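# Hang the wine glass upside down on the rack

## Task

Pick up the wine glass standing on the table and hang it inverted on the rack, with its stem seated deep in a free curl and the glass resting against the wire alone. The task fails if the glass is thrown, dropped, or slides in the grip by more than about a thumb's length. Every glass counts as fragile: striking something it was not already in contact with as hard as a short thumb-length fall may fail the task, and any upright glass tipping over while unheld fails it. The rack must stay upright, and the glass already on it must still hang straight in its own curl. The result must hold without the robot's help, so finish by releasing the glass and moving the hands away.

## Robot and tools

ROBOT AND FRAME. Two arms, left_arm and right_arm, each with six revolute joints and a two-finger parallel gripper. All positions use one scene frame: origin on the table surface midway between the arms, +z up, +x pointing out over the table, left_arm on the +y side. The names are just labels; they do not refer to sides of any picture. Arm bases (URDF root): left_arm at (+0.031, +0.322, 0) m, right_arm at (+0.034, -0.371, 0) m, each turned slightly about z. Each gripper's fingers extend along its +z axis and close along its y axis. The reported hand point lies between the finger pads, roughly 1 cm short of the tips. Reported hand positions drift from the truth, more so when the arm is stretched out.

execute_actions. Argument actions is a list holding zero or one item; pictures (true/false) asks for camera images. An empty list moves nothing and returns the current state with pictures. A motion item is {"rows": [...], "steps": n}: n is 10 to 15 control steps of 1/30 s (default 15); rows has 1 to 15 rows, one applied per step, and the final row repeats if rows run out. A wait item is {"steps": n} with no rows, n up to 300, counted from the previous result; time spent writing counts toward it. A refused call sends nothing to the robot.

ROW LAYOUT. Every row is one flat list of 14 numbers covering both arms, even if only one moves: left_arm's waist, shoulder, elbow, wrist pitch, wrist yaw, wrist roll, gripper; then the same seven for right_arm. The six joint values are absolute target angles in radians (the same quantities printed under Joint positions), not offsets. Stated ranges per arm: waist -2.618 to 3.054, shoulder 0.000 to 3.142, elbow 0.000 to 3.142, wrist pitch -1.571 to 1.571, wrist yaw -1.571 to 1.571, wrist roll -2.094 to 2.094. True ends may sit up to 0.036 rad either side of these. A target more than 0.036 rad beyond a stated end, and also farther out than the joint's last reported angle, gets the call refused; a target beyond the real end is clipped there and reported as "joint sent to its limit" (possibly about an earlier action still running). The gripper value is an absolute command on a -1 to +1 scale: +1 fully open, -1 fully closed.

MOTION LIMITS. Each step, a joint's target is held within a set distance of its measured angle: waist 0.202, shoulder 0.258, elbow 0.238, wrist pitch 0.573, wrist yaw and roll 0.522 rad. If one step's targets would move a hand over 70 mm from where it is, all that arm's targets are pulled back proportionally. Friction can leave a joint up to about 0.031 rad short, and smaller changes may not move it at all. Each result is captured 10 steps before its action ends; those steps run while you compose the next reply. Between calls the arms continue toward the last row sent until they have nearly stopped or a step is HELD; to push further, send a new action. Fingers already opening or closing keep going.

RESULTS. The state line gives, per arm, end_effector_position (m) and end_effector_quat_wxyz in the scene frame. Joint positions and Joint velocities list six angles (rad) and rates, plus gripper opening in metres (0.093 open, 0.000 shut), accurate to about 1 mm with a constant bias. grip_measured is the gripper motor position on the -1..+1 scale; pads touch near -0.94 and each millimetre of object width adds about 0.0208, with a per-gripper bias up to 0.02. A rigid flat object makes the opening read up to ~12 mm under its width. Sending a grip number further below the width reading squeezes harder, up to roughly 50-62 N per pad; keep resending the same grip number to keep holding. "joint command not followed" means a clearance check changed or blocked some joint targets; HELD marks steps where your row was partly or fully not sent. MOTOR HOT appears from 75 °C; OVER-TEMPERATURE FAULT lines mean an arm was halted (90 °C) or lost hold and dropped (100 °C). Holding loads for long, even while thinking, heats motors.

CAMERAS. cam_high, cam_low, cam_left_wrist, cam_right_wrist, each 504x504, with calibration supplied (K, distortion, T_world_to_cam); actual poses can deviate by a few degrees and millimetres. zoom_image takes camera (one of those names) and region [x0, y0, x1, y1] in that image's pixels, origin top-left, at most 504 by 504, and returns an enlarged view of the latest image.

OTHER TOOLS. read_manual(section="licences") only returns licence text. finished_scene(scene) takes the current scene number, ends and grades it irreversibly; the goal must already be met and stay met. A reply with no tool call ends the whole run.

AVOID. Grip the glass firmly enough that it cannot slip; lower it slowly so nothing is struck; do not tip standing glasses, the rack, or the hanging glass; keep everything on the table; never let the two arms collide or press on each other; release and retreat before finishing. Loose objects may occasionally be nudged by outside pushes.

Each tool is called after "Call:" as a command line: name --argument value for each argument, lists and objects as JSON in quotes; but a table of rows of numbers goes row by row, as --pt "numbers of a row", without its own name.

## Session

Call:
execute_actions --actions '[]'

Scene clock: 0.00 s of 4800.00 s.
left_arm: end_effector_position=(+0.1856, +0.5323, +0.3363) grip_measured=+0.988 end_effector_quat_wxyz=(+0.068, +0.090, +0.951, +0.286) | right_arm: end_effector_position=(+0.2548, -0.7092, +0.3922) grip_measured=+1.000 end_effector_quat_wxyz=(+0.542, +0.668, +0.293, +0.416)
Joint positions: left_arm=[ 0.659  1.297  1.803 -1.531 -0.258  1.032  0.093] | right_arm=[-1.19   1.286  1.217 -0.024 -0.789  1.747  0.093]
Joint velocities: left_arm=[ 0.012  0.027  0.002  0.007 -0.007 -0.022  0.   ] | right_arm=[ 0.002 -0.002 -0.002 -0.051 -0.007 -0.037  0.   ]
Motor temperatures (°C, as the motors report them): left_arm=[22 23 24 25 24 25] | right_arm=[22 21 21 23 23 23]

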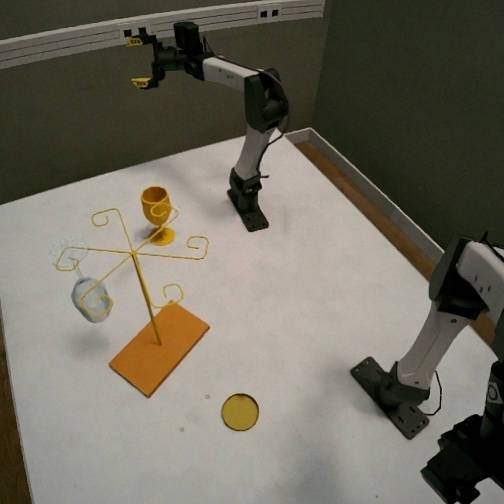

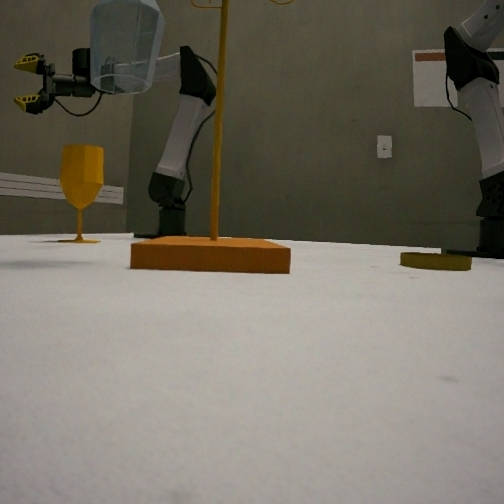

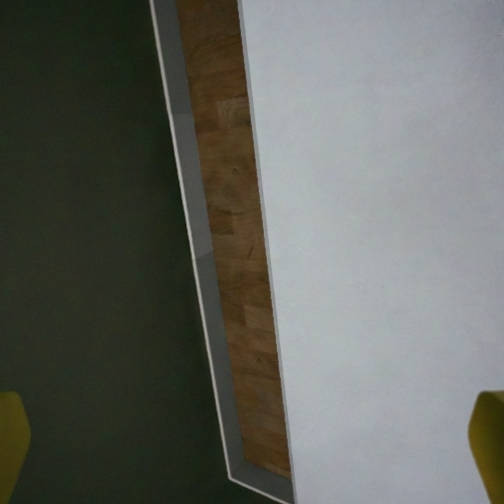

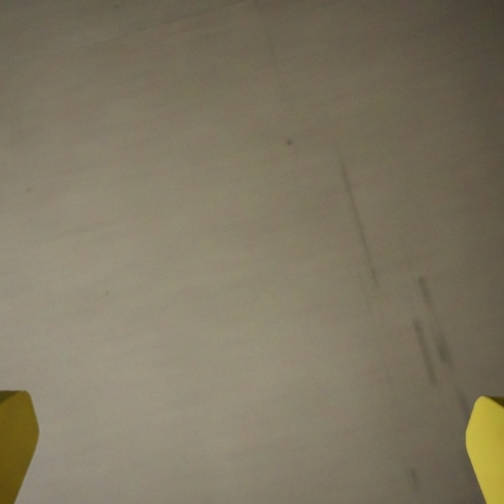

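Call:
zoom_image --camera "cam_high" --region '[40, 170, 230, 330]'

Region (40, 170, 230, 330) of cam_high's 504x504 image, scaled by 2.653, with more detail than that image has; it fills the top 424 rows of this view, and the rest is white.

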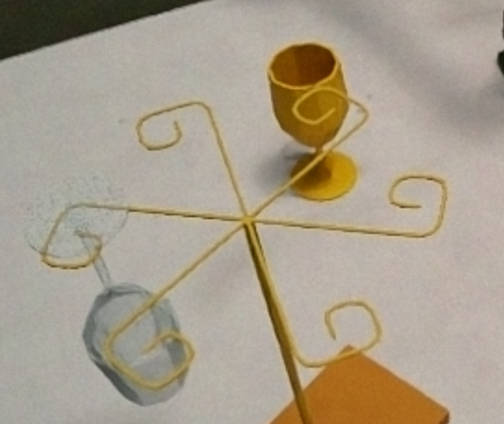

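Call:
execute_actions --actions '[{"rows":[[0.659,1.297,1.803,-1.531,-0.258,1.032,1,-1.19,1.66,0.484,-0.395,-1.57,1.57,1]]}]'

Call:
execute_actions --actions '[{"steps":40}]'

Call:
execute_actions --actions '[{"rows":[[0.659,1.297,1.803,-1.531,-0.258,1.032,1,-0.87,1.66,0.484,-0.395,-1.57,1.57,1]]}]'

Call:
execute_actions --actions '[{"steps":30}]' --pictures true

Scene clock: 2.47 s of 4800.00 s.
left_arm: end_effector_position=(+0.1856, +0.5323, +0.3363) grip_measured=+0.988 end_effector_quat_wxyz=(+0.068, +0.090, +0.951, +0.286) | right_arm: end_effector_position=(+0.2702, -0.7003, +0.3306) grip_measured=+1.000 end_effector_quat_wxyz=(+0.448, +0.690, +0.326, +0.466)
Joint positions: left_arm=[ 0.659  1.297  1.803 -1.531 -0.258  1.032  0.093] | right_arm=[-1.19   1.359  1.148 -0.075 -0.949  1.7    0.093]
Joint velocities: left_arm=[ 0.002  0.022 -0.017  0.007 -0.022 -0.022  0.001] | right_arm=[ 0.007  0.701 -0.637 -0.491 -0.989 -0.315  0.   ]
Motor temperatures (°C, as the motors report them): left_arm=[22 23 25 25 24 25] | right_arm=[22 21 21 23 23 23]
Steps of this call (steps 1 to 69: nothing new was sent; steps 70 to 74: the first 5 steps of this action). Readings (joint positions):
70: left_arm=[0.659 1.297 1.803 -1.531 -0.258 1.032] | right_arm=[-1.190 1.291 1.212 -0.027 -0.813 1.737]
71: left_arm=[0.659 1.297 1.803 -1.531 -0.258 1.032] | right_arm=[-1.190 1.300 1.202 -0.034 -0.846 1.727]
73: left_arm=[0.659 1.297 1.803 -1.531 -0.258 1.032] | right_arm=[-1.190 1.335 1.169 -0.060 -0.914 1.708]
74: the state above

Scene clock: 3.80 s of 4800.00 s.
left_arm: end_effector_position=(+0.1856, +0.5323, +0.3363) grip_measured=+0.988 end_effector_quat_wxyz=(+0.068, +0.090, +0.951, +0.286) | right_arm: end_effector_position=(+0.2503, -0.5166, +0.1045) grip_measured=+1.000 end_effector_quat_wxyz=(-0.082, +0.700, +0.112, +0.701)
Joint positions: left_arm=[ 0.659  1.297  1.803 -1.531 -0.258  1.032  0.093] | right_arm=[-1.193  1.642  0.502 -0.382 -1.566  1.577  0.093]
Joint velocities: left_arm=[ 0.002 -0.022  0.007  0.007 -0.066  0.007 -0.001] | right_arm=[ 0.017 -0.007  0.012 -0.066 -0.037  0.022  0.   ]
Motor temperatures (°C, as the motors report them): left_arm=[22 23 25 25 24 25] | right_arm=[22 22 21 23 23 23]
Kept back: nothing.
Steps of this call (steps 1 to 10: the last 10 steps of your previous action; steps 11 to 40: the robot went on to your last target). Readings (joint positions):
1: left_arm=[0.659 1.297 1.803 -1.531 -0.258 1.032] | right_arm=[-1.190 1.386 1.125 -0.091 -0.985 1.691]
2: left_arm=[0.659 1.297 1.803 -1.531 -0.258 1.032] | right_arm=[-1.190 1.416 1.100 -0.108 -1.022 1.683]
4: left_arm=[0.659 1.297 1.803 -1.531 -0.258 1.032] | right_arm=[-1.190 1.480 1.041 -0.141 -1.102 1.667]
8: left_arm=[0.659 1.297 1.803 -1.531 -0.258 1.032] | right_arm=[-1.190 1.594 0.868 -0.217 -1.267 1.633]
40: the state above

Scene clock: 3.97 s of 4800.00 s.
left_arm: end_effector_position=(+0.1856, +0.5323, +0.3363) grip_measured=+0.988 end_effector_quat_wxyz=(+0.068, +0.090, +0.951, +0.286) | right_arm: end_effector_position=(+0.2830, -0.4486, +0.1047) grip_measured=+1.000 end_effector_quat_wxyz=(-0.182, +0.676, +0.212, +0.682)
Joint positions: left_arm=[ 0.659  1.297  1.803 -1.531 -0.258  1.032  0.093] | right_arm=[-0.902  1.642  0.502 -0.382 -1.567  1.577  0.093]
Joint velocities: left_arm=[-0.012 -0.022 -0.022 -0.037  0.007 -0.066 -0.   ] | right_arm=[ 0.974 -0.002 -0.017 -0.11  -0.037 -0.022  0.   ]
Motor temperatures (°C, as the motors report them): left_arm=[22 23 25 25 24 25] | right_arm=[22 22 21 23 23 23]
Steps of this call (steps 1 to 5: the first 5 steps of this action). Readings (joint positions):
1: left_arm=[0.659 1.297 1.803 -1.531 -0.258 1.032] | right_arm=[-1.161 1.642 0.502 -0.381 -1.566 1.577]
2: left_arm=[0.659 1.297 1.803 -1.531 -0.258 1.032] | right_arm=[-1.092 1.642 0.502 -0.379 -1.566 1.577]
4: left_arm=[0.659 1.297 1.803 -1.531 -0.258 1.032] | right_arm=[-0.947 1.642 0.502 -0.380 -1.567 1.577]
5: the state above

Scene clock: 4.97 s of 4800.00 s.
left_arm: end_effector_position=(+0.1856, +0.5323, +0.3363) grip_measured=+0.988 end_effector_quat_wxyz=(+0.068, +0.090, +0.951, +0.286) | right_arm: end_effector_position=(+0.2852, -0.4409, +0.1047) grip_measured=+1.000 end_effector_quat_wxyz=(-0.194, +0.673, +0.221, +0.679)
Joint positions: left_arm=[ 0.659  1.297  1.803 -1.531 -0.258  1.032  0.093] | right_arm=[-0.872  1.642  0.502 -0.385 -1.567  1.577  0.093]
Joint velocities: left_arm=[-0.012  0.002 -0.007  0.066 -0.022  0.007  0.001] | right_arm=[-0.012 -0.002  0.002  0.007  0.007  0.037  0.   ]
Motor temperatures (°C, as the motors report them): left_arm=[22 23 25 25 24 25] | right_arm=[22 22 21 23 23 23]
Kept back: nothing.
Steps of this call (steps 1 to 10: the last 10 steps of your previous action; steps 11 to 30: the robot went on to your last target). Readings (joint positions):
1: left_arm=[0.659 1.297 1.803 -1.531 -0.258 1.032] | right_arm=[-0.880 1.642 0.502 -0.384 -1.567 1.577]
2: left_arm=[0.659 1.297 1.803 -1.531 -0.258 1.032] | right_arm=[-0.873 1.642 0.502 -0.385 -1.567 1.577]
4: left_arm=[0.659 1.297 1.803 -1.531 -0.258 1.032] | right_arm=[-0.872 1.642 0.502 -0.385 -1.567 1.577]
8: left_arm=[0.659 1.297 1.803 -1.531 -0.258 1.032] | right_arm=[-0.872 1.642 0.502 -0.385 -1.567 1.577]
30: the state above
All arms were judged still, so your last target was given up. Only a new action makes them travel on or press farther. Fingers that are still opening or closing keep moving.
camera_calibration (this result's frames):
cam_right_wrist: T_world_to_cam=[[-0.548464, 0.833981, -0.0605224, 0.530586], [-0.368072, -0.175803, 0.913026, -0.0291581], [0.750806, 0.523039, 0.403387, 0.0503441], [0, 0, 0, 1]] pos_world=[0.242476, -0.473956, 0.0384263]

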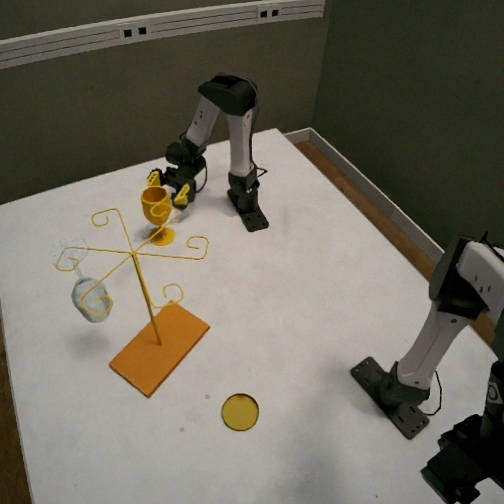

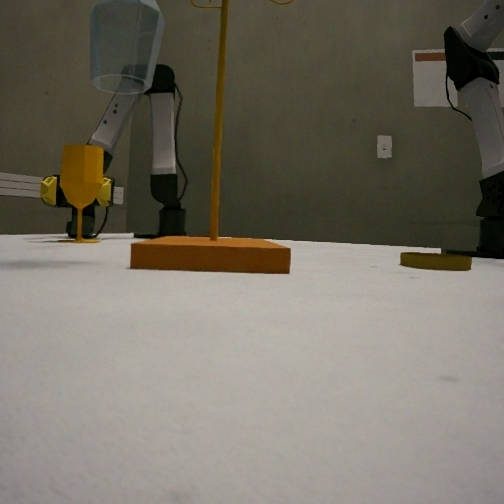

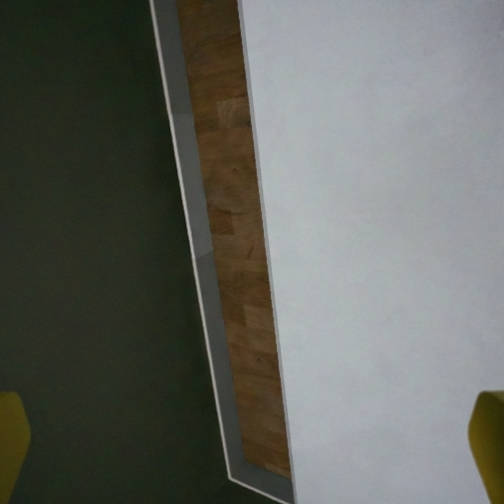

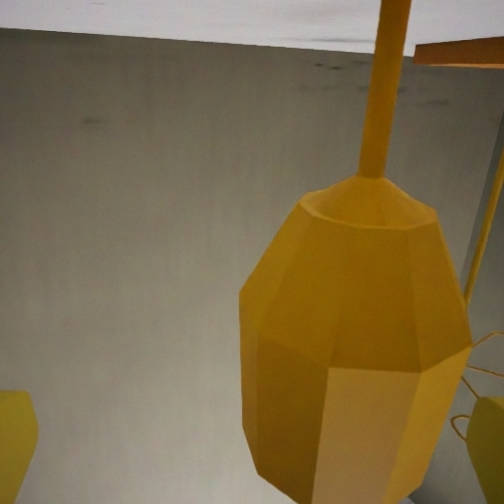

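Call:
execute_actions --actions '[{"rows":[[0.659,1.297,1.803,-1.531,-0.258,1.032,1,-0.82,1.64,0.55,-0.45,-1.57,1.57,1],[0.659,1.297,1.803,-1.531,-0.258,1.032,1,-0.78,1.64,0.55,-0.45,-1.57,1.57,1],[0.659,1.297,1.803,-1.531,-0.258,1.032,1,-0.75,1.64,0.55,-0.47,-1.57,1.57,1],[0.659,1.297,1.803,-1.531,-0.258,1.032,1,-0.72,1.66,0.58,-0.48,-1.57,1.57,1],[0.659,1.297,1.803,-1.531,-0.258,1.032,1,-0.69,1.68,0.6,-0.49,-1.57,1.57,1],[0.659,1.297,1.803,-1.531,-0.258,1.032,1,-0.66,1.7,0.63,-0.5,-1.57,1.57,1],[0.659,1.297,1.803,-1.531,-0.258,1.032,1,-0.63,1.72,0.65,-0.5,-1.57,1.57,1]]}]'

Call:
execute_actions --actions '[{"steps":20}]' --pictures true

Scene clock: 5.53 s of 4800.00 s.
left_arm: end_effector_position=(+0.1856, +0.5323, +0.3363) grip_measured=+0.988 end_effector_quat_wxyz=(+0.068, +0.090, +0.951, +0.286) | right_arm: end_effector_position=(+0.2977, -0.4155, +0.1114) grip_measured=+1.000 end_effector_quat_wxyz=(-0.238, +0.659, +0.260, +0.664)
Joint positions: left_arm=[ 0.659  1.297  1.803 -1.531 -0.258  1.032  0.093] | right_arm=[-0.747  1.646  0.549 -0.438 -1.567  1.576  0.093]
Joint velocities: left_arm=[ 0.002  0.027 -0.007 -0.007  0.051 -0.022 -0.001] | right_arm=[ 0.926  0.173  0.501 -0.374 -0.022 -0.037  0.   ]
Motor temperatures (°C, as the motors report them): left_arm=[22 23 25 25 24 25] | right_arm=[22 22 21 23 23 23]
Steps of this call (steps 1 to 12: nothing new was sent; steps 13 to 17: the first 5 steps of this action). Readings (joint positions):
13: left_arm=[0.659 1.297 1.803 -1.531 -0.258 1.032] | right_arm=[-0.865 1.642 0.507 -0.395 -1.567 1.576]
14: left_arm=[0.659 1.297 1.803 -1.531 -0.258 1.032] | right_arm=[-0.844 1.642 0.515 -0.405 -1.567 1.576]
16: left_arm=[0.659 1.297 1.803 -1.531 -0.258 1.032] | right_arm=[-0.780 1.642 0.534 -0.425 -1.567 1.576]
17: the state above

Scene clock: 6.20 s of 4800.00 s.
left_arm: end_effector_position=(+0.1856, +0.5323, +0.3363) grip_measured=+0.988 end_effector_quat_wxyz=(+0.068, +0.090, +0.951, +0.286) | right_arm: end_effector_position=(+0.3148, -0.3985, +0.1142) grip_measured=+1.000 end_effector_quat_wxyz=(-0.283, +0.647, +0.289, +0.647)
Joint positions: left_arm=[ 0.659  1.297  1.803 -1.531 -0.258  1.032  0.093] | right_arm=[-0.636  1.705  0.634 -0.487 -1.567  1.576  0.093]
Joint velocities: left_arm=[-0.007  0.022 -0.012 -0.037 -0.051 -0.037 -0.001] | right_arm=[ 0.007  0.002 -0.027  0.022  0.051 -0.051  0.   ]
Motor temperatures (°C, as the motors report them): left_arm=[22 23 25 25 24 25] | right_arm=[22 22 21 23 23 23]
Kept back: nothing.
Steps of this call (steps 1 to 10: the last 10 steps of your previous action; steps 11 to 20: the robot went on to your last target). Readings (joint positions):
1: left_arm=[0.659 1.297 1.803 -1.531 -0.258 1.032] | right_arm=[-0.715 1.656 0.569 -0.450 -1.567 1.576]
2: left_arm=[0.659 1.297 1.803 -1.531 -0.258 1.032] | right_arm=[-0.685 1.672 0.593 -0.459 -1.567 1.576]
4: left_arm=[0.659 1.297 1.803 -1.531 -0.258 1.032] | right_arm=[-0.644 1.698 0.626 -0.463 -1.567 1.576]
8: left_arm=[0.659 1.297 1.803 -1.531 -0.258 1.032] | right_arm=[-0.636 1.705 0.634 -0.476 -1.567 1.576]
20: the state above
camera_calibration (this result's frames):
cam_right_wrist: T_world_to_cam=[[-0.729671, 0.683204, -0.0285196, 0.505305], [-0.294755, -0.27662, 0.914659, -0.0829357], [0.617009, 0.675806, 0.403219, 0.105065], [0, 0, 0, 1]] pos_world=[0.279435, -0.439171, 0.0479048]

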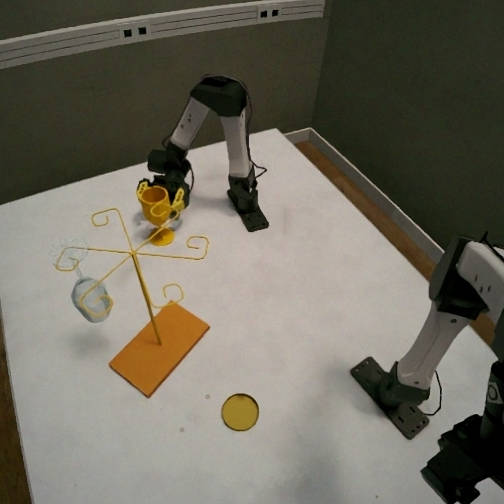

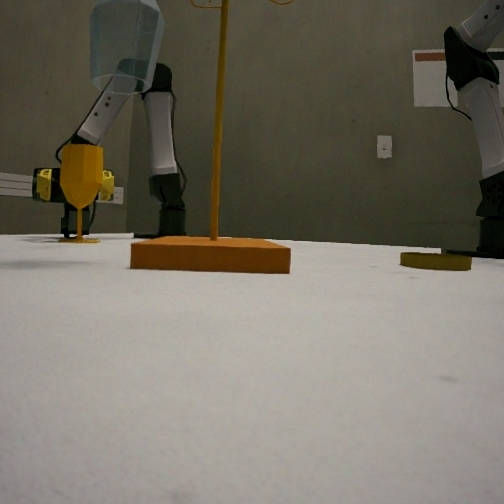

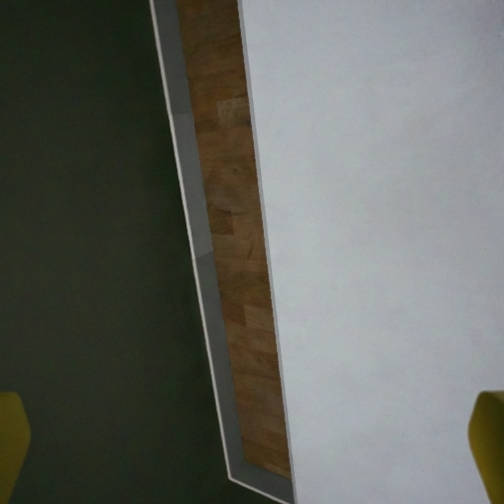

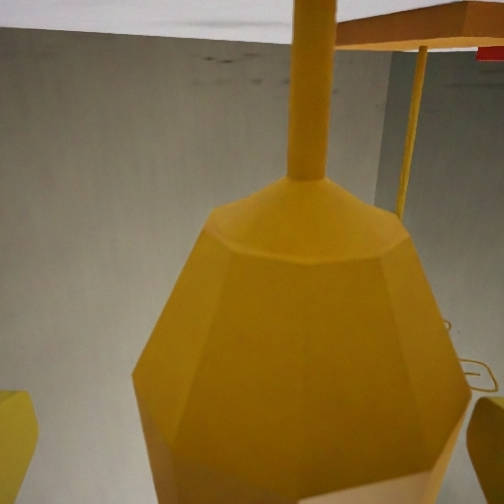

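Call:
execute_actions --actions '[{"rows":[[0.659,1.297,1.803,-1.531,-0.258,1.032,1,-0.6,1.72,0.65,-0.5,-1.57,1.57,1],[0.659,1.297,1.803,-1.531,-0.258,1.032,1,-0.57,1.72,0.65,-0.5,-1.57,1.57,1],[0.659,1.297,1.803,-1.531,-0.258,1.032,1,-0.54,1.74,0.68,-0.51,-1.57,1.57,1],[0.659,1.297,1.803,-1.531,-0.258,1.032,1,-0.51,1.76,0.7,-0.52,-1.57,1.57,1],[0.659,1.297,1.803,-1.531,-0.258,1.032,1,-0.47,1.775,0.725,-0.53,-1.57,1.57,1]]}]'

Call:
execute_actions --actions '[{"steps":20}]' --pictures true

Scene clock: 6.87 s of 4800.00 s.
left_arm: end_effector_position=(+0.1856, +0.5323, +0.3363) grip_measured=+0.988 end_effector_quat_wxyz=(+0.068, +0.090, +0.951, +0.286) | right_arm: end_effector_position=(+0.3223, -0.3750, +0.1141) grip_measured=+1.000 end_effector_quat_wxyz=(-0.318, +0.634, +0.317, +0.630)
Joint positions: left_arm=[ 0.659  1.297  1.803 -1.531 -0.258  1.032  0.093] | right_arm=[-0.536  1.733  0.668 -0.504 -1.567  1.576  0.093]
Joint velocities: left_arm=[-0.002 -0.012  0.007  0.081  0.037  0.022  0.   ] | right_arm=[ 0.93   0.471  0.584 -0.11  -0.022 -0.037  0.   ]
Motor temperatures (°C, as the motors report them): left_arm=[22 23 25 25 24 25] | right_arm=[22 22 22 23 23 23]
Steps of this call (steps 1 to 15: the robot went on to your last target; steps 16 to 20: the first 5 steps of this action). Readings (joint positions):
16: left_arm=[0.659 1.297 1.803 -1.531 -0.258 1.032] | right_arm=[-0.631 1.705 0.634 -0.488 -1.567 1.576]
17: left_arm=[0.659 1.297 1.803 -1.531 -0.258 1.032] | right_arm=[-0.618 1.705 0.634 -0.488 -1.567 1.576]
19: left_arm=[0.659 1.297 1.803 -1.531 -0.258 1.032] | right_arm=[-0.568 1.718 0.650 -0.498 -1.567 1.576]
20: the state above

Scene clock: 7.53 s of 4800.00 s.
left_arm: end_effector_position=(+0.1856, +0.5323, +0.3363) grip_measured=+0.988 end_effector_quat_wxyz=(+0.068, +0.090, +0.951, +0.286) | right_arm: end_effector_position=(+0.3298, -0.3618, +0.1148) grip_measured=+1.000 end_effector_quat_wxyz=(-0.338, +0.624, +0.336, +0.619)
Joint positions: left_arm=[ 0.659  1.297  1.803 -1.531 -0.258  1.032  0.093] | right_arm=[-0.473  1.761  0.707 -0.517 -1.567  1.576  0.093]
Joint velocities: left_arm=[ 0.007  0.007 -0.002  0.007  0.081  0.066  0.001] | right_arm=[-0.002  0.017 -0.007 -0.037 -0.037 -0.066  0.   ]
Motor temperatures (°C, as the motors report them): left_arm=[22 23 25 26 24 25] | right_arm=[22 22 22 23 23 23]
Kept back: nothing.
Steps of this call (steps 1 to 10: the last 10 steps of your previous action; steps 11 to 20: the robot went on to your last target). Readings (joint positions):
1: left_arm=[0.659 1.297 1.803 -1.531 -0.258 1.032] | right_arm=[-0.506 1.747 0.686 -0.506 -1.567 1.576]
2: left_arm=[0.659 1.297 1.803 -1.531 -0.258 1.032] | right_arm=[-0.486 1.756 0.698 -0.506 -1.567 1.576]
4: left_arm=[0.659 1.297 1.803 -1.531 -0.258 1.032] | right_arm=[-0.473 1.761 0.707 -0.507 -1.567 1.576]
8: left_arm=[0.659 1.297 1.803 -1.531 -0.258 1.032] | right_arm=[-0.473 1.761 0.707 -0.513 -1.567 1.576]
20: the state above
camera_calibration (this result's frames):
cam_right_wrist: T_world_to_cam=[[-0.831042, 0.555981, -0.0159352, 0.477166], [-0.236336, -0.327034, 0.914983, -0.106483], [0.503502, 0.764156, 0.403177, 0.140178], [0, 0, 0, 1]] pos_world=[0.300799, -0.407237, 0.0485167]

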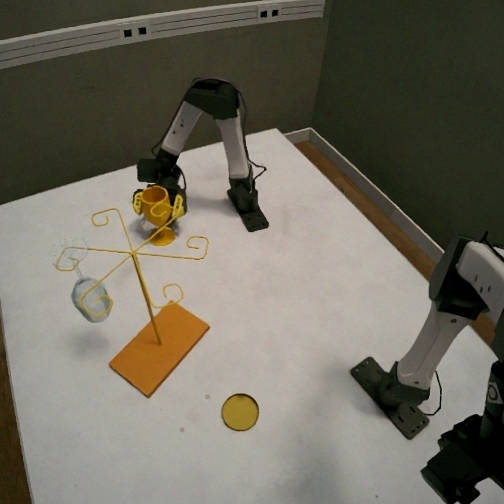

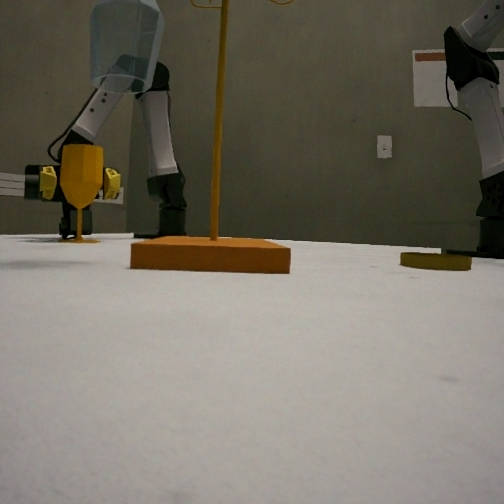

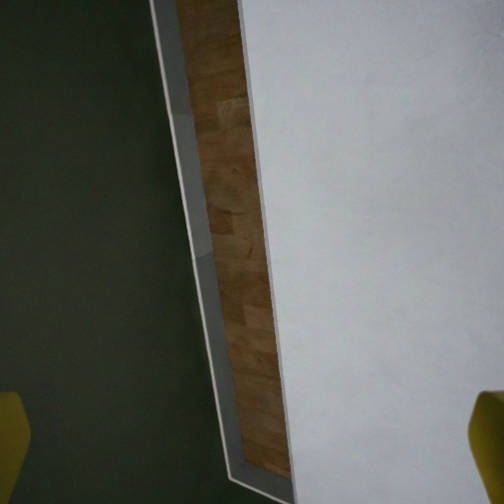

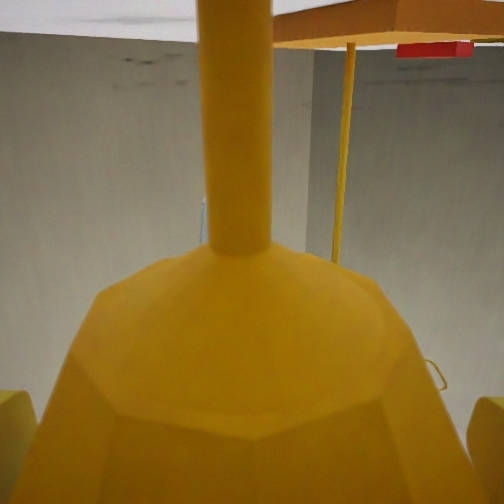

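Call:
execute_actions --actions '[{"rows":[[0.659,1.297,1.803,-1.531,-0.258,1.032,1,-0.47,1.775,0.725,-0.53,-1.57,1.57,0.15]]}]'

Call:
execute_actions --actions '[{"rows":[[0.659,1.297,1.803,-1.531,-0.258,1.032,1,-0.47,1.775,1.2,-1.0,-1.57,1.57,0.15]]}]'

Call:
execute_actions --actions '[{"steps":25}]'

Call:
execute_actions --actions '[{"rows":[[0.659,1.297,1.803,-1.531,-0.258,1.032,1,-0.1,1.957,1.363,0.594,-1.57,0,0.15]]}]'

Call:
execute_actions --actions '[{"steps":50}]' --pictures true

Scene clock: 8.63 s of 4800.00 s.
left_arm: end_effector_position=(+0.1856, +0.5323, +0.3363) grip_measured=+0.988 end_effector_quat_wxyz=(+0.068, +0.090, +0.951, +0.286) | right_arm: end_effector_position=(+0.3297, -0.3617, +0.1149) grip_measured=+0.500 end_effector_quat_wxyz=(-0.339, +0.624, +0.336, +0.619)
Joint positions: left_arm=[ 0.659  1.297  1.803 -1.531 -0.258  1.032  0.093] | right_arm=[-0.473  1.761  0.707 -0.519 -1.567  1.576  0.069]
Joint velocities: left_arm=[ 0.002 -0.002  0.007 -0.007 -0.007 -0.066  0.001] | right_arm=[ 0.037 -0.002 -0.012 -0.007  0.051  0.066 -0.   ]
Motor temperatures (°C, as the motors report them): left_arm=[22 23 25 26 24 25] | right_arm=[22 22 22 23 23 23]
Steps of this call (steps 1 to 15: the robot went on to your last target; steps 16 to 28: nothing new was sent; steps 29 to 33: the first 5 steps of this action). Readings (joint positions):
29: left_arm=[0.659 1.297 1.803 -1.531 -0.258 1.032] | right_arm=[-0.473 1.761 0.707 -0.518 -1.567 1.576]
30: left_arm=[0.659 1.297 1.803 -1.531 -0.258 1.032] | right_arm=[-0.473 1.761 0.707 -0.518 -1.567 1.576]
32: left_arm=[0.659 1.297 1.803 -1.531 -0.258 1.032] | right_arm=[-0.473 1.761 0.707 -0.519 -1.567 1.576]
33: the state above

Scene clock: 9.13 s of 4800.00 s.
left_arm: end_effector_position=(+0.1856, +0.5323, +0.3363) grip_measured=+0.988 end_effector_quat_wxyz=(+0.068, +0.090, +0.951, +0.286) | right_arm: end_effector_position=(+0.3743, -0.3904, +0.1739) grip_measured=+0.500 end_effector_quat_wxyz=(-0.340, +0.631, +0.335, +0.612)
Joint positions: left_arm=[ 0.659  1.297  1.803 -1.531 -0.258  1.032  0.093] | right_arm=[-0.472  1.783  1.047 -0.85  -1.55   1.573  0.069]
Joint velocities: left_arm=[-0.007  0.007  0.007  0.007  0.022 -0.007  0.   ] | right_arm=[-0.017 -0.002  2.342 -0.886 -0.051 -0.007 -0.001]
Motor temperatures (°C, as the motors report them): left_arm=[22 23 25 26 24 25] | right_arm=[22 22 22 23 23 23]
Steps of this call (steps 1 to 10: the last 10 steps of your previous action; steps 11 to 15: the first 5 steps of this action). Readings (joint positions):
11: left_arm=[0.659 1.297 1.803 -1.531 -0.258 1.032] | right_arm=[-0.473 1.766 0.747 -0.608 -1.559 1.573]
12: left_arm=[0.659 1.297 1.803 -1.531 -0.258 1.032] | right_arm=[-0.472 1.777 0.812 -0.703 -1.554 1.573]
14: left_arm=[0.659 1.297 1.803 -1.531 -0.258 1.032] | right_arm=[-0.472 1.783 0.966 -0.815 -1.550 1.573]
15: the state above

Scene clock: 9.97 s of 4800.00 s.
left_arm: end_effector_position=(+0.1856, +0.5323, +0.3363) grip_measured=+0.988 end_effector_quat_wxyz=(+0.068, +0.090, +0.951, +0.286) | right_arm: end_effector_position=(+0.3882, -0.3993, +0.2165) grip_measured=+0.500 end_effector_quat_wxyz=(-0.332, +0.621, +0.344, +0.622)
Joint positions: left_arm=[ 0.659  1.297  1.803 -1.531 -0.258  1.032  0.093] | right_arm=[-0.472  1.771  1.205 -0.987 -1.564  1.573  0.069]
Joint velocities: left_arm=[-0.002 -0.012  0.007 -0.051 -0.022 -0.081  0.001] | right_arm=[ 0.002 -0.002 -0.012  0.007 -0.022  0.007 -0.001]
Motor temperatures (°C, as the motors report them): left_arm=[22 23 25 26 24 25] | right_arm=[22 22 22 23 23 23]
Kept back: nothing.
Steps of this call (steps 1 to 10: the last 10 steps of your previous action; steps 11 to 25: the robot went on to your last target). Readings (joint positions):
1: left_arm=[0.659 1.297 1.803 -1.531 -0.258 1.032] | right_arm=[-0.472 1.783 1.118 -0.868 -1.553 1.573]
2: left_arm=[0.659 1.297 1.803 -1.531 -0.258 1.032] | right_arm=[-0.472 1.780 1.167 -0.876 -1.558 1.573]
4: left_arm=[0.659 1.297 1.803 -1.531 -0.258 1.032] | right_arm=[-0.472 1.771 1.204 -0.896 -1.566 1.573]
8: left_arm=[0.659 1.297 1.803 -1.531 -0.258 1.032] | right_arm=[-0.472 1.771 1.205 -0.951 -1.565 1.573]
25: the state above

Scene clock: 10.13 s of 4800.00 s.
left_arm: end_effector_position=(+0.1856, +0.5323, +0.3363) grip_measured=+0.988 end_effector_quat_wxyz=(+0.068, +0.090, +0.951, +0.286) | right_arm: end_effector_position=(+0.4442, -0.3495, +0.2015) grip_measured=+0.500 end_effector_quat_wxyz=(-0.159, +0.404, +0.585, +0.685)
Joint positions: left_arm=[ 0.659  1.297  1.803 -1.531 -0.258  1.032  0.093] | right_arm=[-0.268  1.922  1.322 -0.6   -1.559  1.203  0.069]
Joint velocities: left_arm=[-0.002  0.002  0.007 -0.051 -0.022 -0.007 -0.   ] | right_arm=[ 1.551  0.691  0.276  2.747  0.11  -2.322  0.001]
Motor temperatures (°C, as the motors report them): left_arm=[22 23 25 26 24 25] | right_arm=[22 22 22 23 23 23]
Steps of this call (steps 1 to 5: the first 5 steps of this action). Readings (joint positions):
1: left_arm=[0.659 1.297 1.803 -1.531 -0.258 1.032] | right_arm=[-0.455 1.787 1.218 -0.953 -1.564 1.516]
2: left_arm=[0.659 1.297 1.803 -1.531 -0.258 1.032] | right_arm=[-0.419 1.822 1.252 -0.877 -1.564 1.443]
4: left_arm=[0.659 1.297 1.803 -1.531 -0.258 1.032] | right_arm=[-0.322 1.895 1.308 -0.695 -1.562 1.285]
5: the state above

Scene clock: 11.80 s of 4800.00 s.
left_arm: end_effector_position=(+0.1856, +0.5323, +0.3363) grip_measured=+0.988 end_effector_quat_wxyz=(+0.068, +0.090, +0.951, +0.286) | right_arm: end_effector_position=(+0.4916, -0.2921, +0.2597) grip_measured=+0.501 end_effector_quat_wxyz=(+0.538, -0.429, +0.562, +0.459)
Joint positions: left_arm=[ 0.659  1.297  1.803 -1.531 -0.258  1.032  0.093] | right_arm=[-0.098  1.97   1.35   0.573 -1.56   0.007  0.069]
Joint velocities: left_arm=[-0.007 -0.007  0.022 -0.051  0.022 -0.081  0.   ] | right_arm=[-0.017  0.002  0.017  0.007 -0.007 -0.007 -0.   ]
Motor temperatures (°C, as the motors report them): left_arm=[22 23 25 26 24 25] | right_arm=[22 23 22 24 23 23]
Kept back: nothing.
Steps of this call (steps 1 to 10: the last 10 steps of your previous action; steps 11 to 45: the robot went on to your last target; steps 46 to 50: nothing new was sent). Readings (joint positions):
1: left_arm=[0.659 1.297 1.803 -1.531 -0.258 1.032] | right_arm=[-0.213 1.942 1.328 -0.501 -1.556 1.114]
2: left_arm=[0.659 1.297 1.803 -1.531 -0.258 1.032] | right_arm=[-0.162 1.956 1.330 -0.396 -1.554 1.016]
4: left_arm=[0.659 1.297 1.803 -1.531 -0.258 1.032] | right_arm=[-0.091 1.969 1.330 -0.186 -1.553 0.817]
8: left_arm=[0.659 1.297 1.803 -1.531 -0.258 1.032] | right_arm=[-0.077 1.970 1.339 0.222 -1.554 0.419]
50: the state above
All arms were judged still, so your last target was given up. Only a new action makes them travel on or press farther. Fingers that are still opening or closing keep moving.
camera_calibration (this result's frames):
cam_right_wrist: T_world_to_cam=[[0.979705, -0.197631, -0.0334648, -0.530551], [-0.110419, -0.392778, -0.91298, 0.215589], [0.167289, 0.898147, -0.406629, 0.361786], [0, 0, 0, 1]] pos_world=[0.483066, -0.345111, 0.326186]

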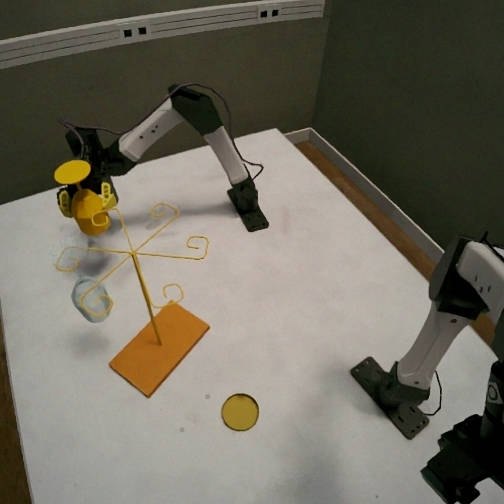

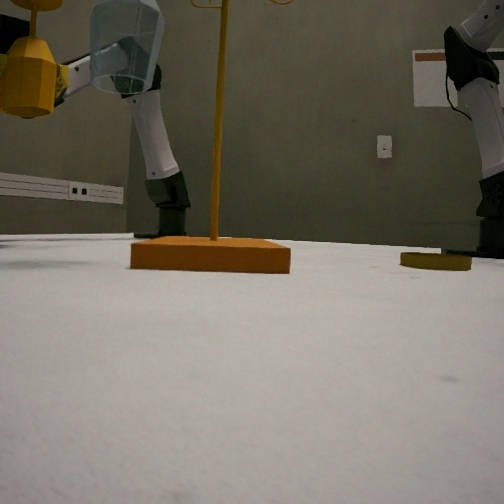

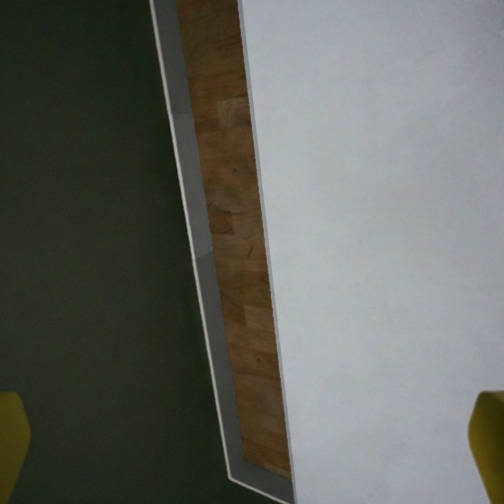

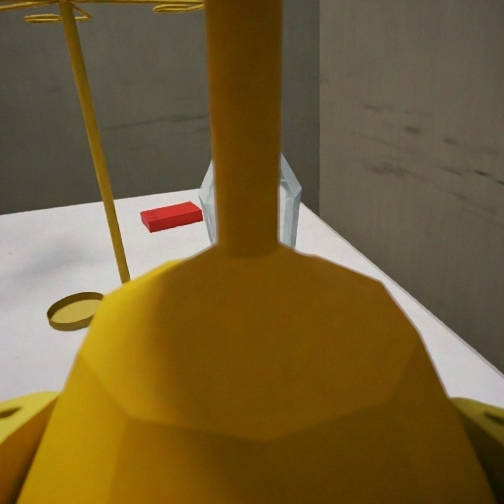

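Call:
execute_actions --actions '[{"rows":[[0.659,1.297,1.803,-1.531,-0.258,1.032,1,-0.05,1.92,1.363,0.6,-1.57,0,0.15],[0.659,1.297,1.803,-1.531,-0.258,1.032,1,0,1.92,1.363,0.6,-1.57,0,0.15],[0.659,1.297,1.803,-1.531,-0.258,1.032,1,0.04,1.92,1.363,0.6,-1.57,0,0.15],[0.659,1.297,1.803,-1.531,-0.258,1.032,1,0.08,1.92,1.363,0.6,-1.57,0,0.15],[0.659,1.297,1.803,-1.531,-0.258,1.032,1,0.12,1.92,1.363,0.6,-1.57,0,0.15],[0.659,1.297,1.803,-1.531,-0.258,1.032,1,0.15,1.92,1.363,0.6,-1.57,0,0.15]]}]'

Call:
execute_actions --actions '[{"steps":25}]' --pictures true

Scene clock: 12.60 s of 4800.00 s.
left_arm: end_effector_position=(+0.1856, +0.5323, +0.3363) grip_measured=+0.988 end_effector_quat_wxyz=(+0.068, +0.090, +0.951, +0.286) | right_arm: end_effector_position=(+0.4768, -0.2408, +0.2685) grip_measured=+0.501 end_effector_quat_wxyz=(+0.517, -0.466, +0.532, +0.482)
Joint positions: left_arm=[ 0.659  1.297  1.803 -1.531 -0.258  1.032  0.093] | right_arm=[ 0.015  1.949  1.35   0.576 -1.559  0.007  0.069]
Joint velocities: left_arm=[ 0.002  0.017 -0.012  0.022  0.022 -0.037  0.   ] | right_arm=[ 1.282 -0.12   0.007  0.081 -0.007 -0.007 -0.   ]
Motor temperatures (°C, as the motors report them): left_arm=[22 23 26 26 24 25] | right_arm=[22 23 22 24 23 23]
Steps of this call (steps 1 to 19: nothing new was sent; steps 20 to 24: the first 5 steps of this action). Readings (joint positions):
20: left_arm=[0.659 1.297 1.803 -1.531 -0.258 1.032] | right_arm=[-0.095 1.967 1.350 0.573 -1.560 0.007]
21: left_arm=[0.659 1.297 1.803 -1.531 -0.258 1.032] | right_arm=[-0.083 1.964 1.350 0.573 -1.559 0.007]
23: left_arm=[0.659 1.297 1.803 -1.531 -0.258 1.032] | right_arm=[-0.027 1.954 1.350 0.574 -1.559 0.007]
24: the state above

Scene clock: 13.43 s of 4800.00 s.
left_arm: end_effector_position=(+0.1856, +0.5323, +0.3363) grip_measured=+0.988 end_effector_quat_wxyz=(+0.068, +0.090, +0.951, +0.286) | right_arm: end_effector_position=(+0.4527, -0.1815, +0.2715) grip_measured=+0.501 end_effector_quat_wxyz=(-0.484, +0.506, -0.494, -0.516)
Joint positions: left_arm=[ 0.659  1.297  1.803 -1.531 -0.258  1.032  0.093] | right_arm=[ 0.152  1.942  1.35   0.58  -1.566  0.007  0.069]
Joint velocities: left_arm=[-0.012  0.017 -0.017 -0.037 -0.095 -0.037 -0.   ] | right_arm=[-0.007  0.002  0.007  0.022  0.037  0.022  0.   ]
Motor temperatures (°C, as the motors report them): left_arm=[22 23 26 26 24 25] | right_arm=[22 23 22 24 23 23]
Kept back: nothing.
Steps of this call (steps 1 to 10: the last 10 steps of your previous action; steps 11 to 25: the robot went on to your last target). Readings (joint positions):
1: left_arm=[0.659 1.297 1.803 -1.531 -0.258 1.032] | right_arm=[0.062 1.946 1.350 0.578 -1.559 0.007]
2: left_arm=[0.659 1.297 1.803 -1.531 -0.258 1.032] | right_arm=[0.106 1.943 1.350 0.579 -1.560 0.007]
4: left_arm=[0.659 1.297 1.803 -1.531 -0.258 1.032] | right_arm=[0.168 1.942 1.350 0.580 -1.563 0.007]
8: left_arm=[0.659 1.297 1.803 -1.531 -0.258 1.032] | right_arm=[0.172 1.942 1.350 0.580 -1.566 0.007]
25: the state above
camera_calibration (this result's frames):
cam_right_wrist: T_world_to_cam=[[0.998336, 0.0576449, 0.00124353, -0.441691], [0.0245878, -0.406123, -0.913488, 0.202116], [-0.0521529, 0.911999, -0.406865, 0.375674], [0, 0, 0, 1]] pos_world=[0.455579, -0.235069, 0.338029]

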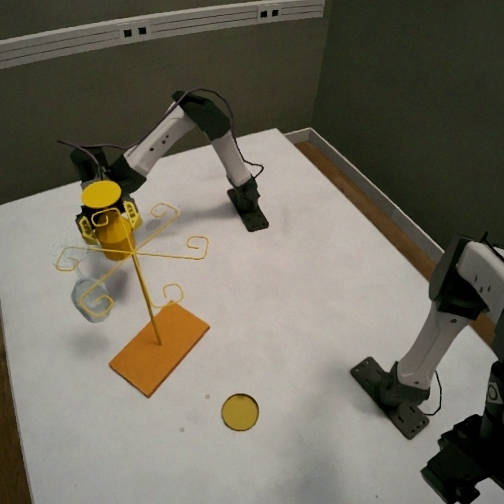

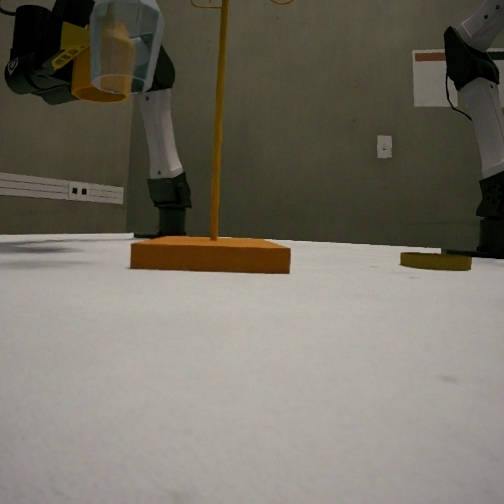

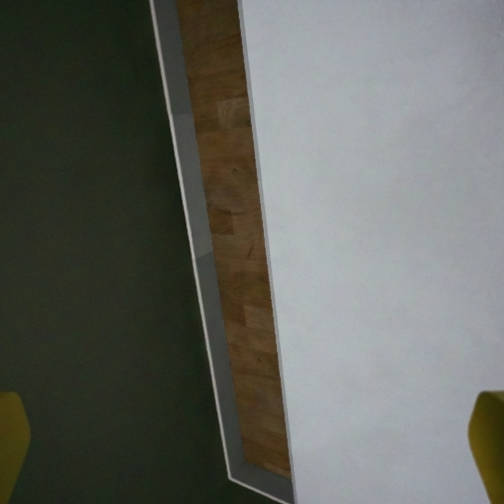

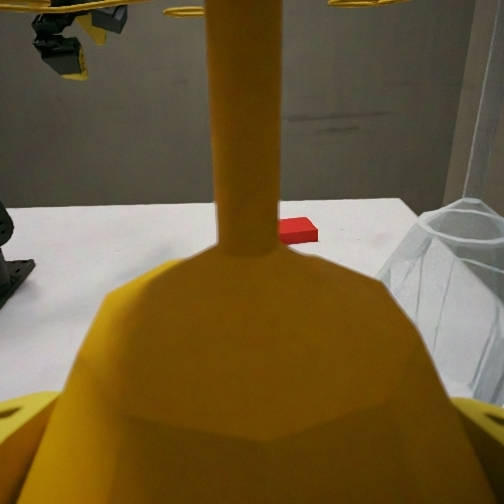

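Call:
execute_actions --actions '[{"rows":[[0.659,1.297,1.803,-1.531,-0.258,1.032,1,0.15,1.83,1.24,0.635,-1.57,0,0.15]]}]'

Call:
execute_actions --actions '[{"rows":[[0.659,1.297,1.803,-1.531,-0.258,1.032,1,0.19,1.83,1.24,0.635,-1.57,0,0.15],[0.659,1.297,1.803,-1.531,-0.258,1.032,1,0.19,1.83,1.24,0.635,-1.57,0,0.15],[0.659,1.297,1.803,-1.531,-0.258,1.032,1,0.23,1.83,1.24,0.635,-1.57,0,0.15]]}]'

Call:
execute_actions --actions '[{"steps":25}]' --pictures true

Call:
zoom_image --camera "cam_high" --region '[60, 150, 220, 290]'

Scene clock: 14.10 s of 4800.00 s.
left_arm: end_effector_position=(+0.1856, +0.5323, +0.3363) grip_measured=+0.988 end_effector_quat_wxyz=(+0.068, +0.090, +0.951, +0.286) | right_arm: end_effector_position=(+0.4305, -0.1828, +0.2758) grip_measured=+0.501 end_effector_quat_wxyz=(-0.485, +0.507, -0.493, -0.515)
Joint positions: left_arm=[ 0.659  1.297  1.803 -1.531 -0.258  1.032  0.093] | right_arm=[ 0.152  1.858  1.252  0.597 -1.567  0.007  0.069]
Joint velocities: left_arm=[ 0.002 -0.002  0.002  0.051 -0.007  0.081  0.002] | right_arm=[-0.002 -0.222 -0.002  0.081 -0.007  0.022 -0.   ]
Motor temperatures (°C, as the motors report them): left_arm=[22 23 26 26 24 25] | right_arm=[22 23 22 24 23 23]
Steps of this call (steps 1 to 15: the robot went on to your last target; steps 16 to 20: the first 5 steps of this action). Readings (joint positions):
16: left_arm=[0.659 1.297 1.803 -1.531 -0.258 1.032] | right_arm=[0.152 1.929 1.331 0.586 -1.559 0.007]
17: left_arm=[0.659 1.297 1.803 -1.531 -0.258 1.032] | right_arm=[0.152 1.904 1.294 0.588 -1.559 0.007]
19: left_arm=[0.659 1.297 1.803 -1.531 -0.258 1.032] | right_arm=[0.152 1.867 1.255 0.593 -1.565 0.007]
20: the state above

Scene clock: 14.60 s of 4800.00 s.
left_arm: end_effector_position=(+0.1856, +0.5323, +0.3363) grip_measured=+0.988 end_effector_quat_wxyz=(+0.068, +0.090, +0.951, +0.286) | right_arm: end_effector_position=(+0.4179, -0.1624, +0.2821) grip_measured=+0.501 end_effector_quat_wxyz=(-0.479, +0.527, -0.471, -0.520)
Joint positions: left_arm=[ 0.659  1.297  1.803 -1.531 -0.258  1.032  0.093] | right_arm=[ 0.204  1.845  1.252  0.615 -1.567  0.007  0.069]
Joint velocities: left_arm=[ 0.012  0.022 -0.007 -0.007 -0.007  0.022  0.   ] | right_arm=[ 0.486 -0.017  0.002  0.007 -0.081 -0.037  0.   ]
Motor temperatures (°C, as the motors report them): left_arm=[22 23 26 26 24 25] | right_arm=[22 24 22 24 23 23]
Steps of this call (steps 1 to 10: the last 10 steps of your previous action; steps 11 to 15: the first 5 steps of this action). Readings (joint positions):
11: left_arm=[0.659 1.297 1.803 -1.531 -0.258 1.032] | right_arm=[0.155 1.845 1.252 0.615 -1.567 0.007]
12: left_arm=[0.659 1.297 1.803 -1.531 -0.258 1.032] | right_arm=[0.160 1.845 1.252 0.615 -1.567 0.007]
14: left_arm=[0.659 1.297 1.803 -1.531 -0.258 1.032] | right_arm=[0.188 1.845 1.252 0.615 -1.567 0.007]
15: the state above

Scene clock: 15.43 s of 4800.00 s.
left_arm: end_effector_position=(+0.1856, +0.5323, +0.3363) grip_measured=+0.988 end_effector_quat_wxyz=(+0.068, +0.090, +0.951, +0.286) | right_arm: end_effector_position=(+0.4116, -0.1511, +0.2821) grip_measured=+0.501 end_effector_quat_wxyz=(-0.471, +0.534, -0.463, -0.527)
Joint positions: left_arm=[ 0.659  1.297  1.803 -1.531 -0.258  1.032  0.093] | right_arm=[ 0.234  1.845  1.252  0.615 -1.567  0.007  0.069]
Joint velocities: left_arm=[ 0.002 -0.007 -0.017  0.022  0.007 -0.007 -0.001] | right_arm=[-0.007 -0.017  0.012  0.081  0.037 -0.037 -0.   ]
Motor temperatures (°C, as the motors report them): left_arm=[22 23 26 26 24 25] | right_arm=[22 24 22 24 23 23]
Kept back: nothing.
Steps of this call (steps 1 to 10: the last 10 steps of your previous action; steps 11 to 25: the robot went on to your last target). Readings (joint positions):
1: left_arm=[0.659 1.297 1.803 -1.531 -0.258 1.032] | right_arm=[0.218 1.845 1.252 0.615 -1.567 0.007]
2: left_arm=[0.659 1.297 1.803 -1.531 -0.258 1.032] | right_arm=[0.228 1.845 1.252 0.615 -1.567 0.007]
4: left_arm=[0.659 1.297 1.803 -1.531 -0.258 1.032] | right_arm=[0.234 1.845 1.252 0.615 -1.567 0.007]
8: left_arm=[0.659 1.297 1.803 -1.531 -0.258 1.032] | right_arm=[0.234 1.845 1.252 0.615 -1.567 0.007]
25: the state above
camera_calibration (this result's frames):
cam_right_wrist: T_world_to_cam=[[0.989565, 0.139534, 0.0359486, -0.396204], [0.0893614, -0.398586, -0.912767, 0.199504], [-0.113033, 0.906455, -0.406895, 0.374298], [0, 0, 0, 1]] pos_world=[0.416549, -0.204481, 0.348644]

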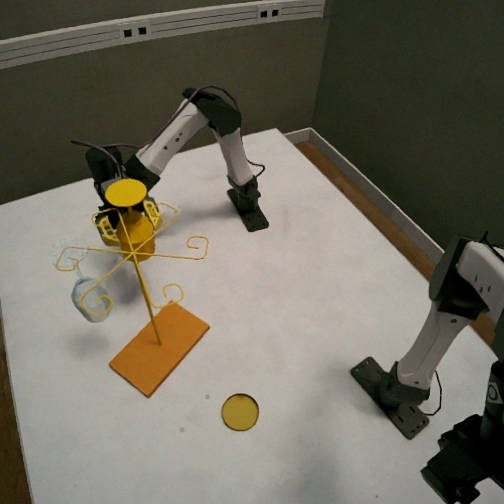

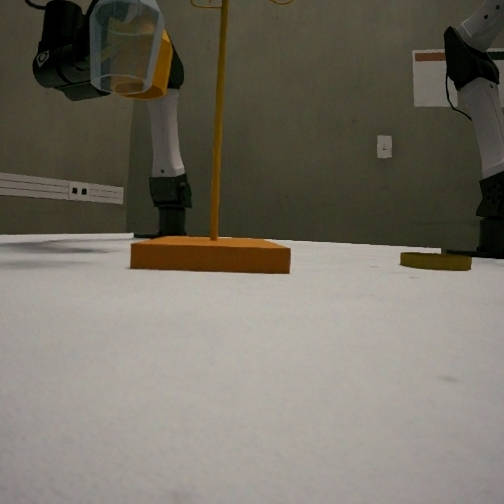

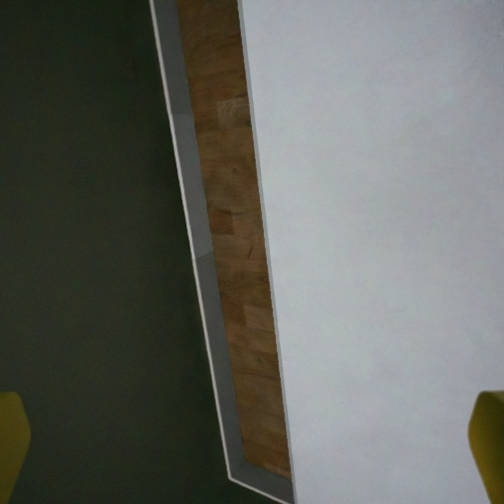

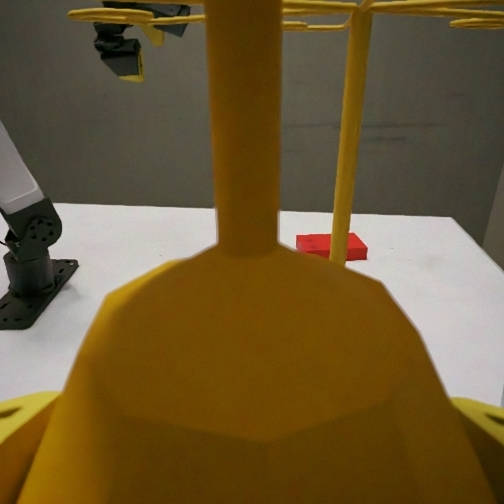

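Region (60, 150, 220, 290) of cam_high's 504x504 image, scaled by 3.150, with more detail than that image has; it fills the top 441 rows of this view, and the rest is white.

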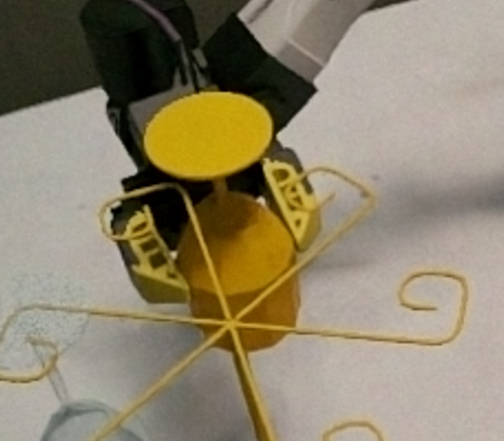

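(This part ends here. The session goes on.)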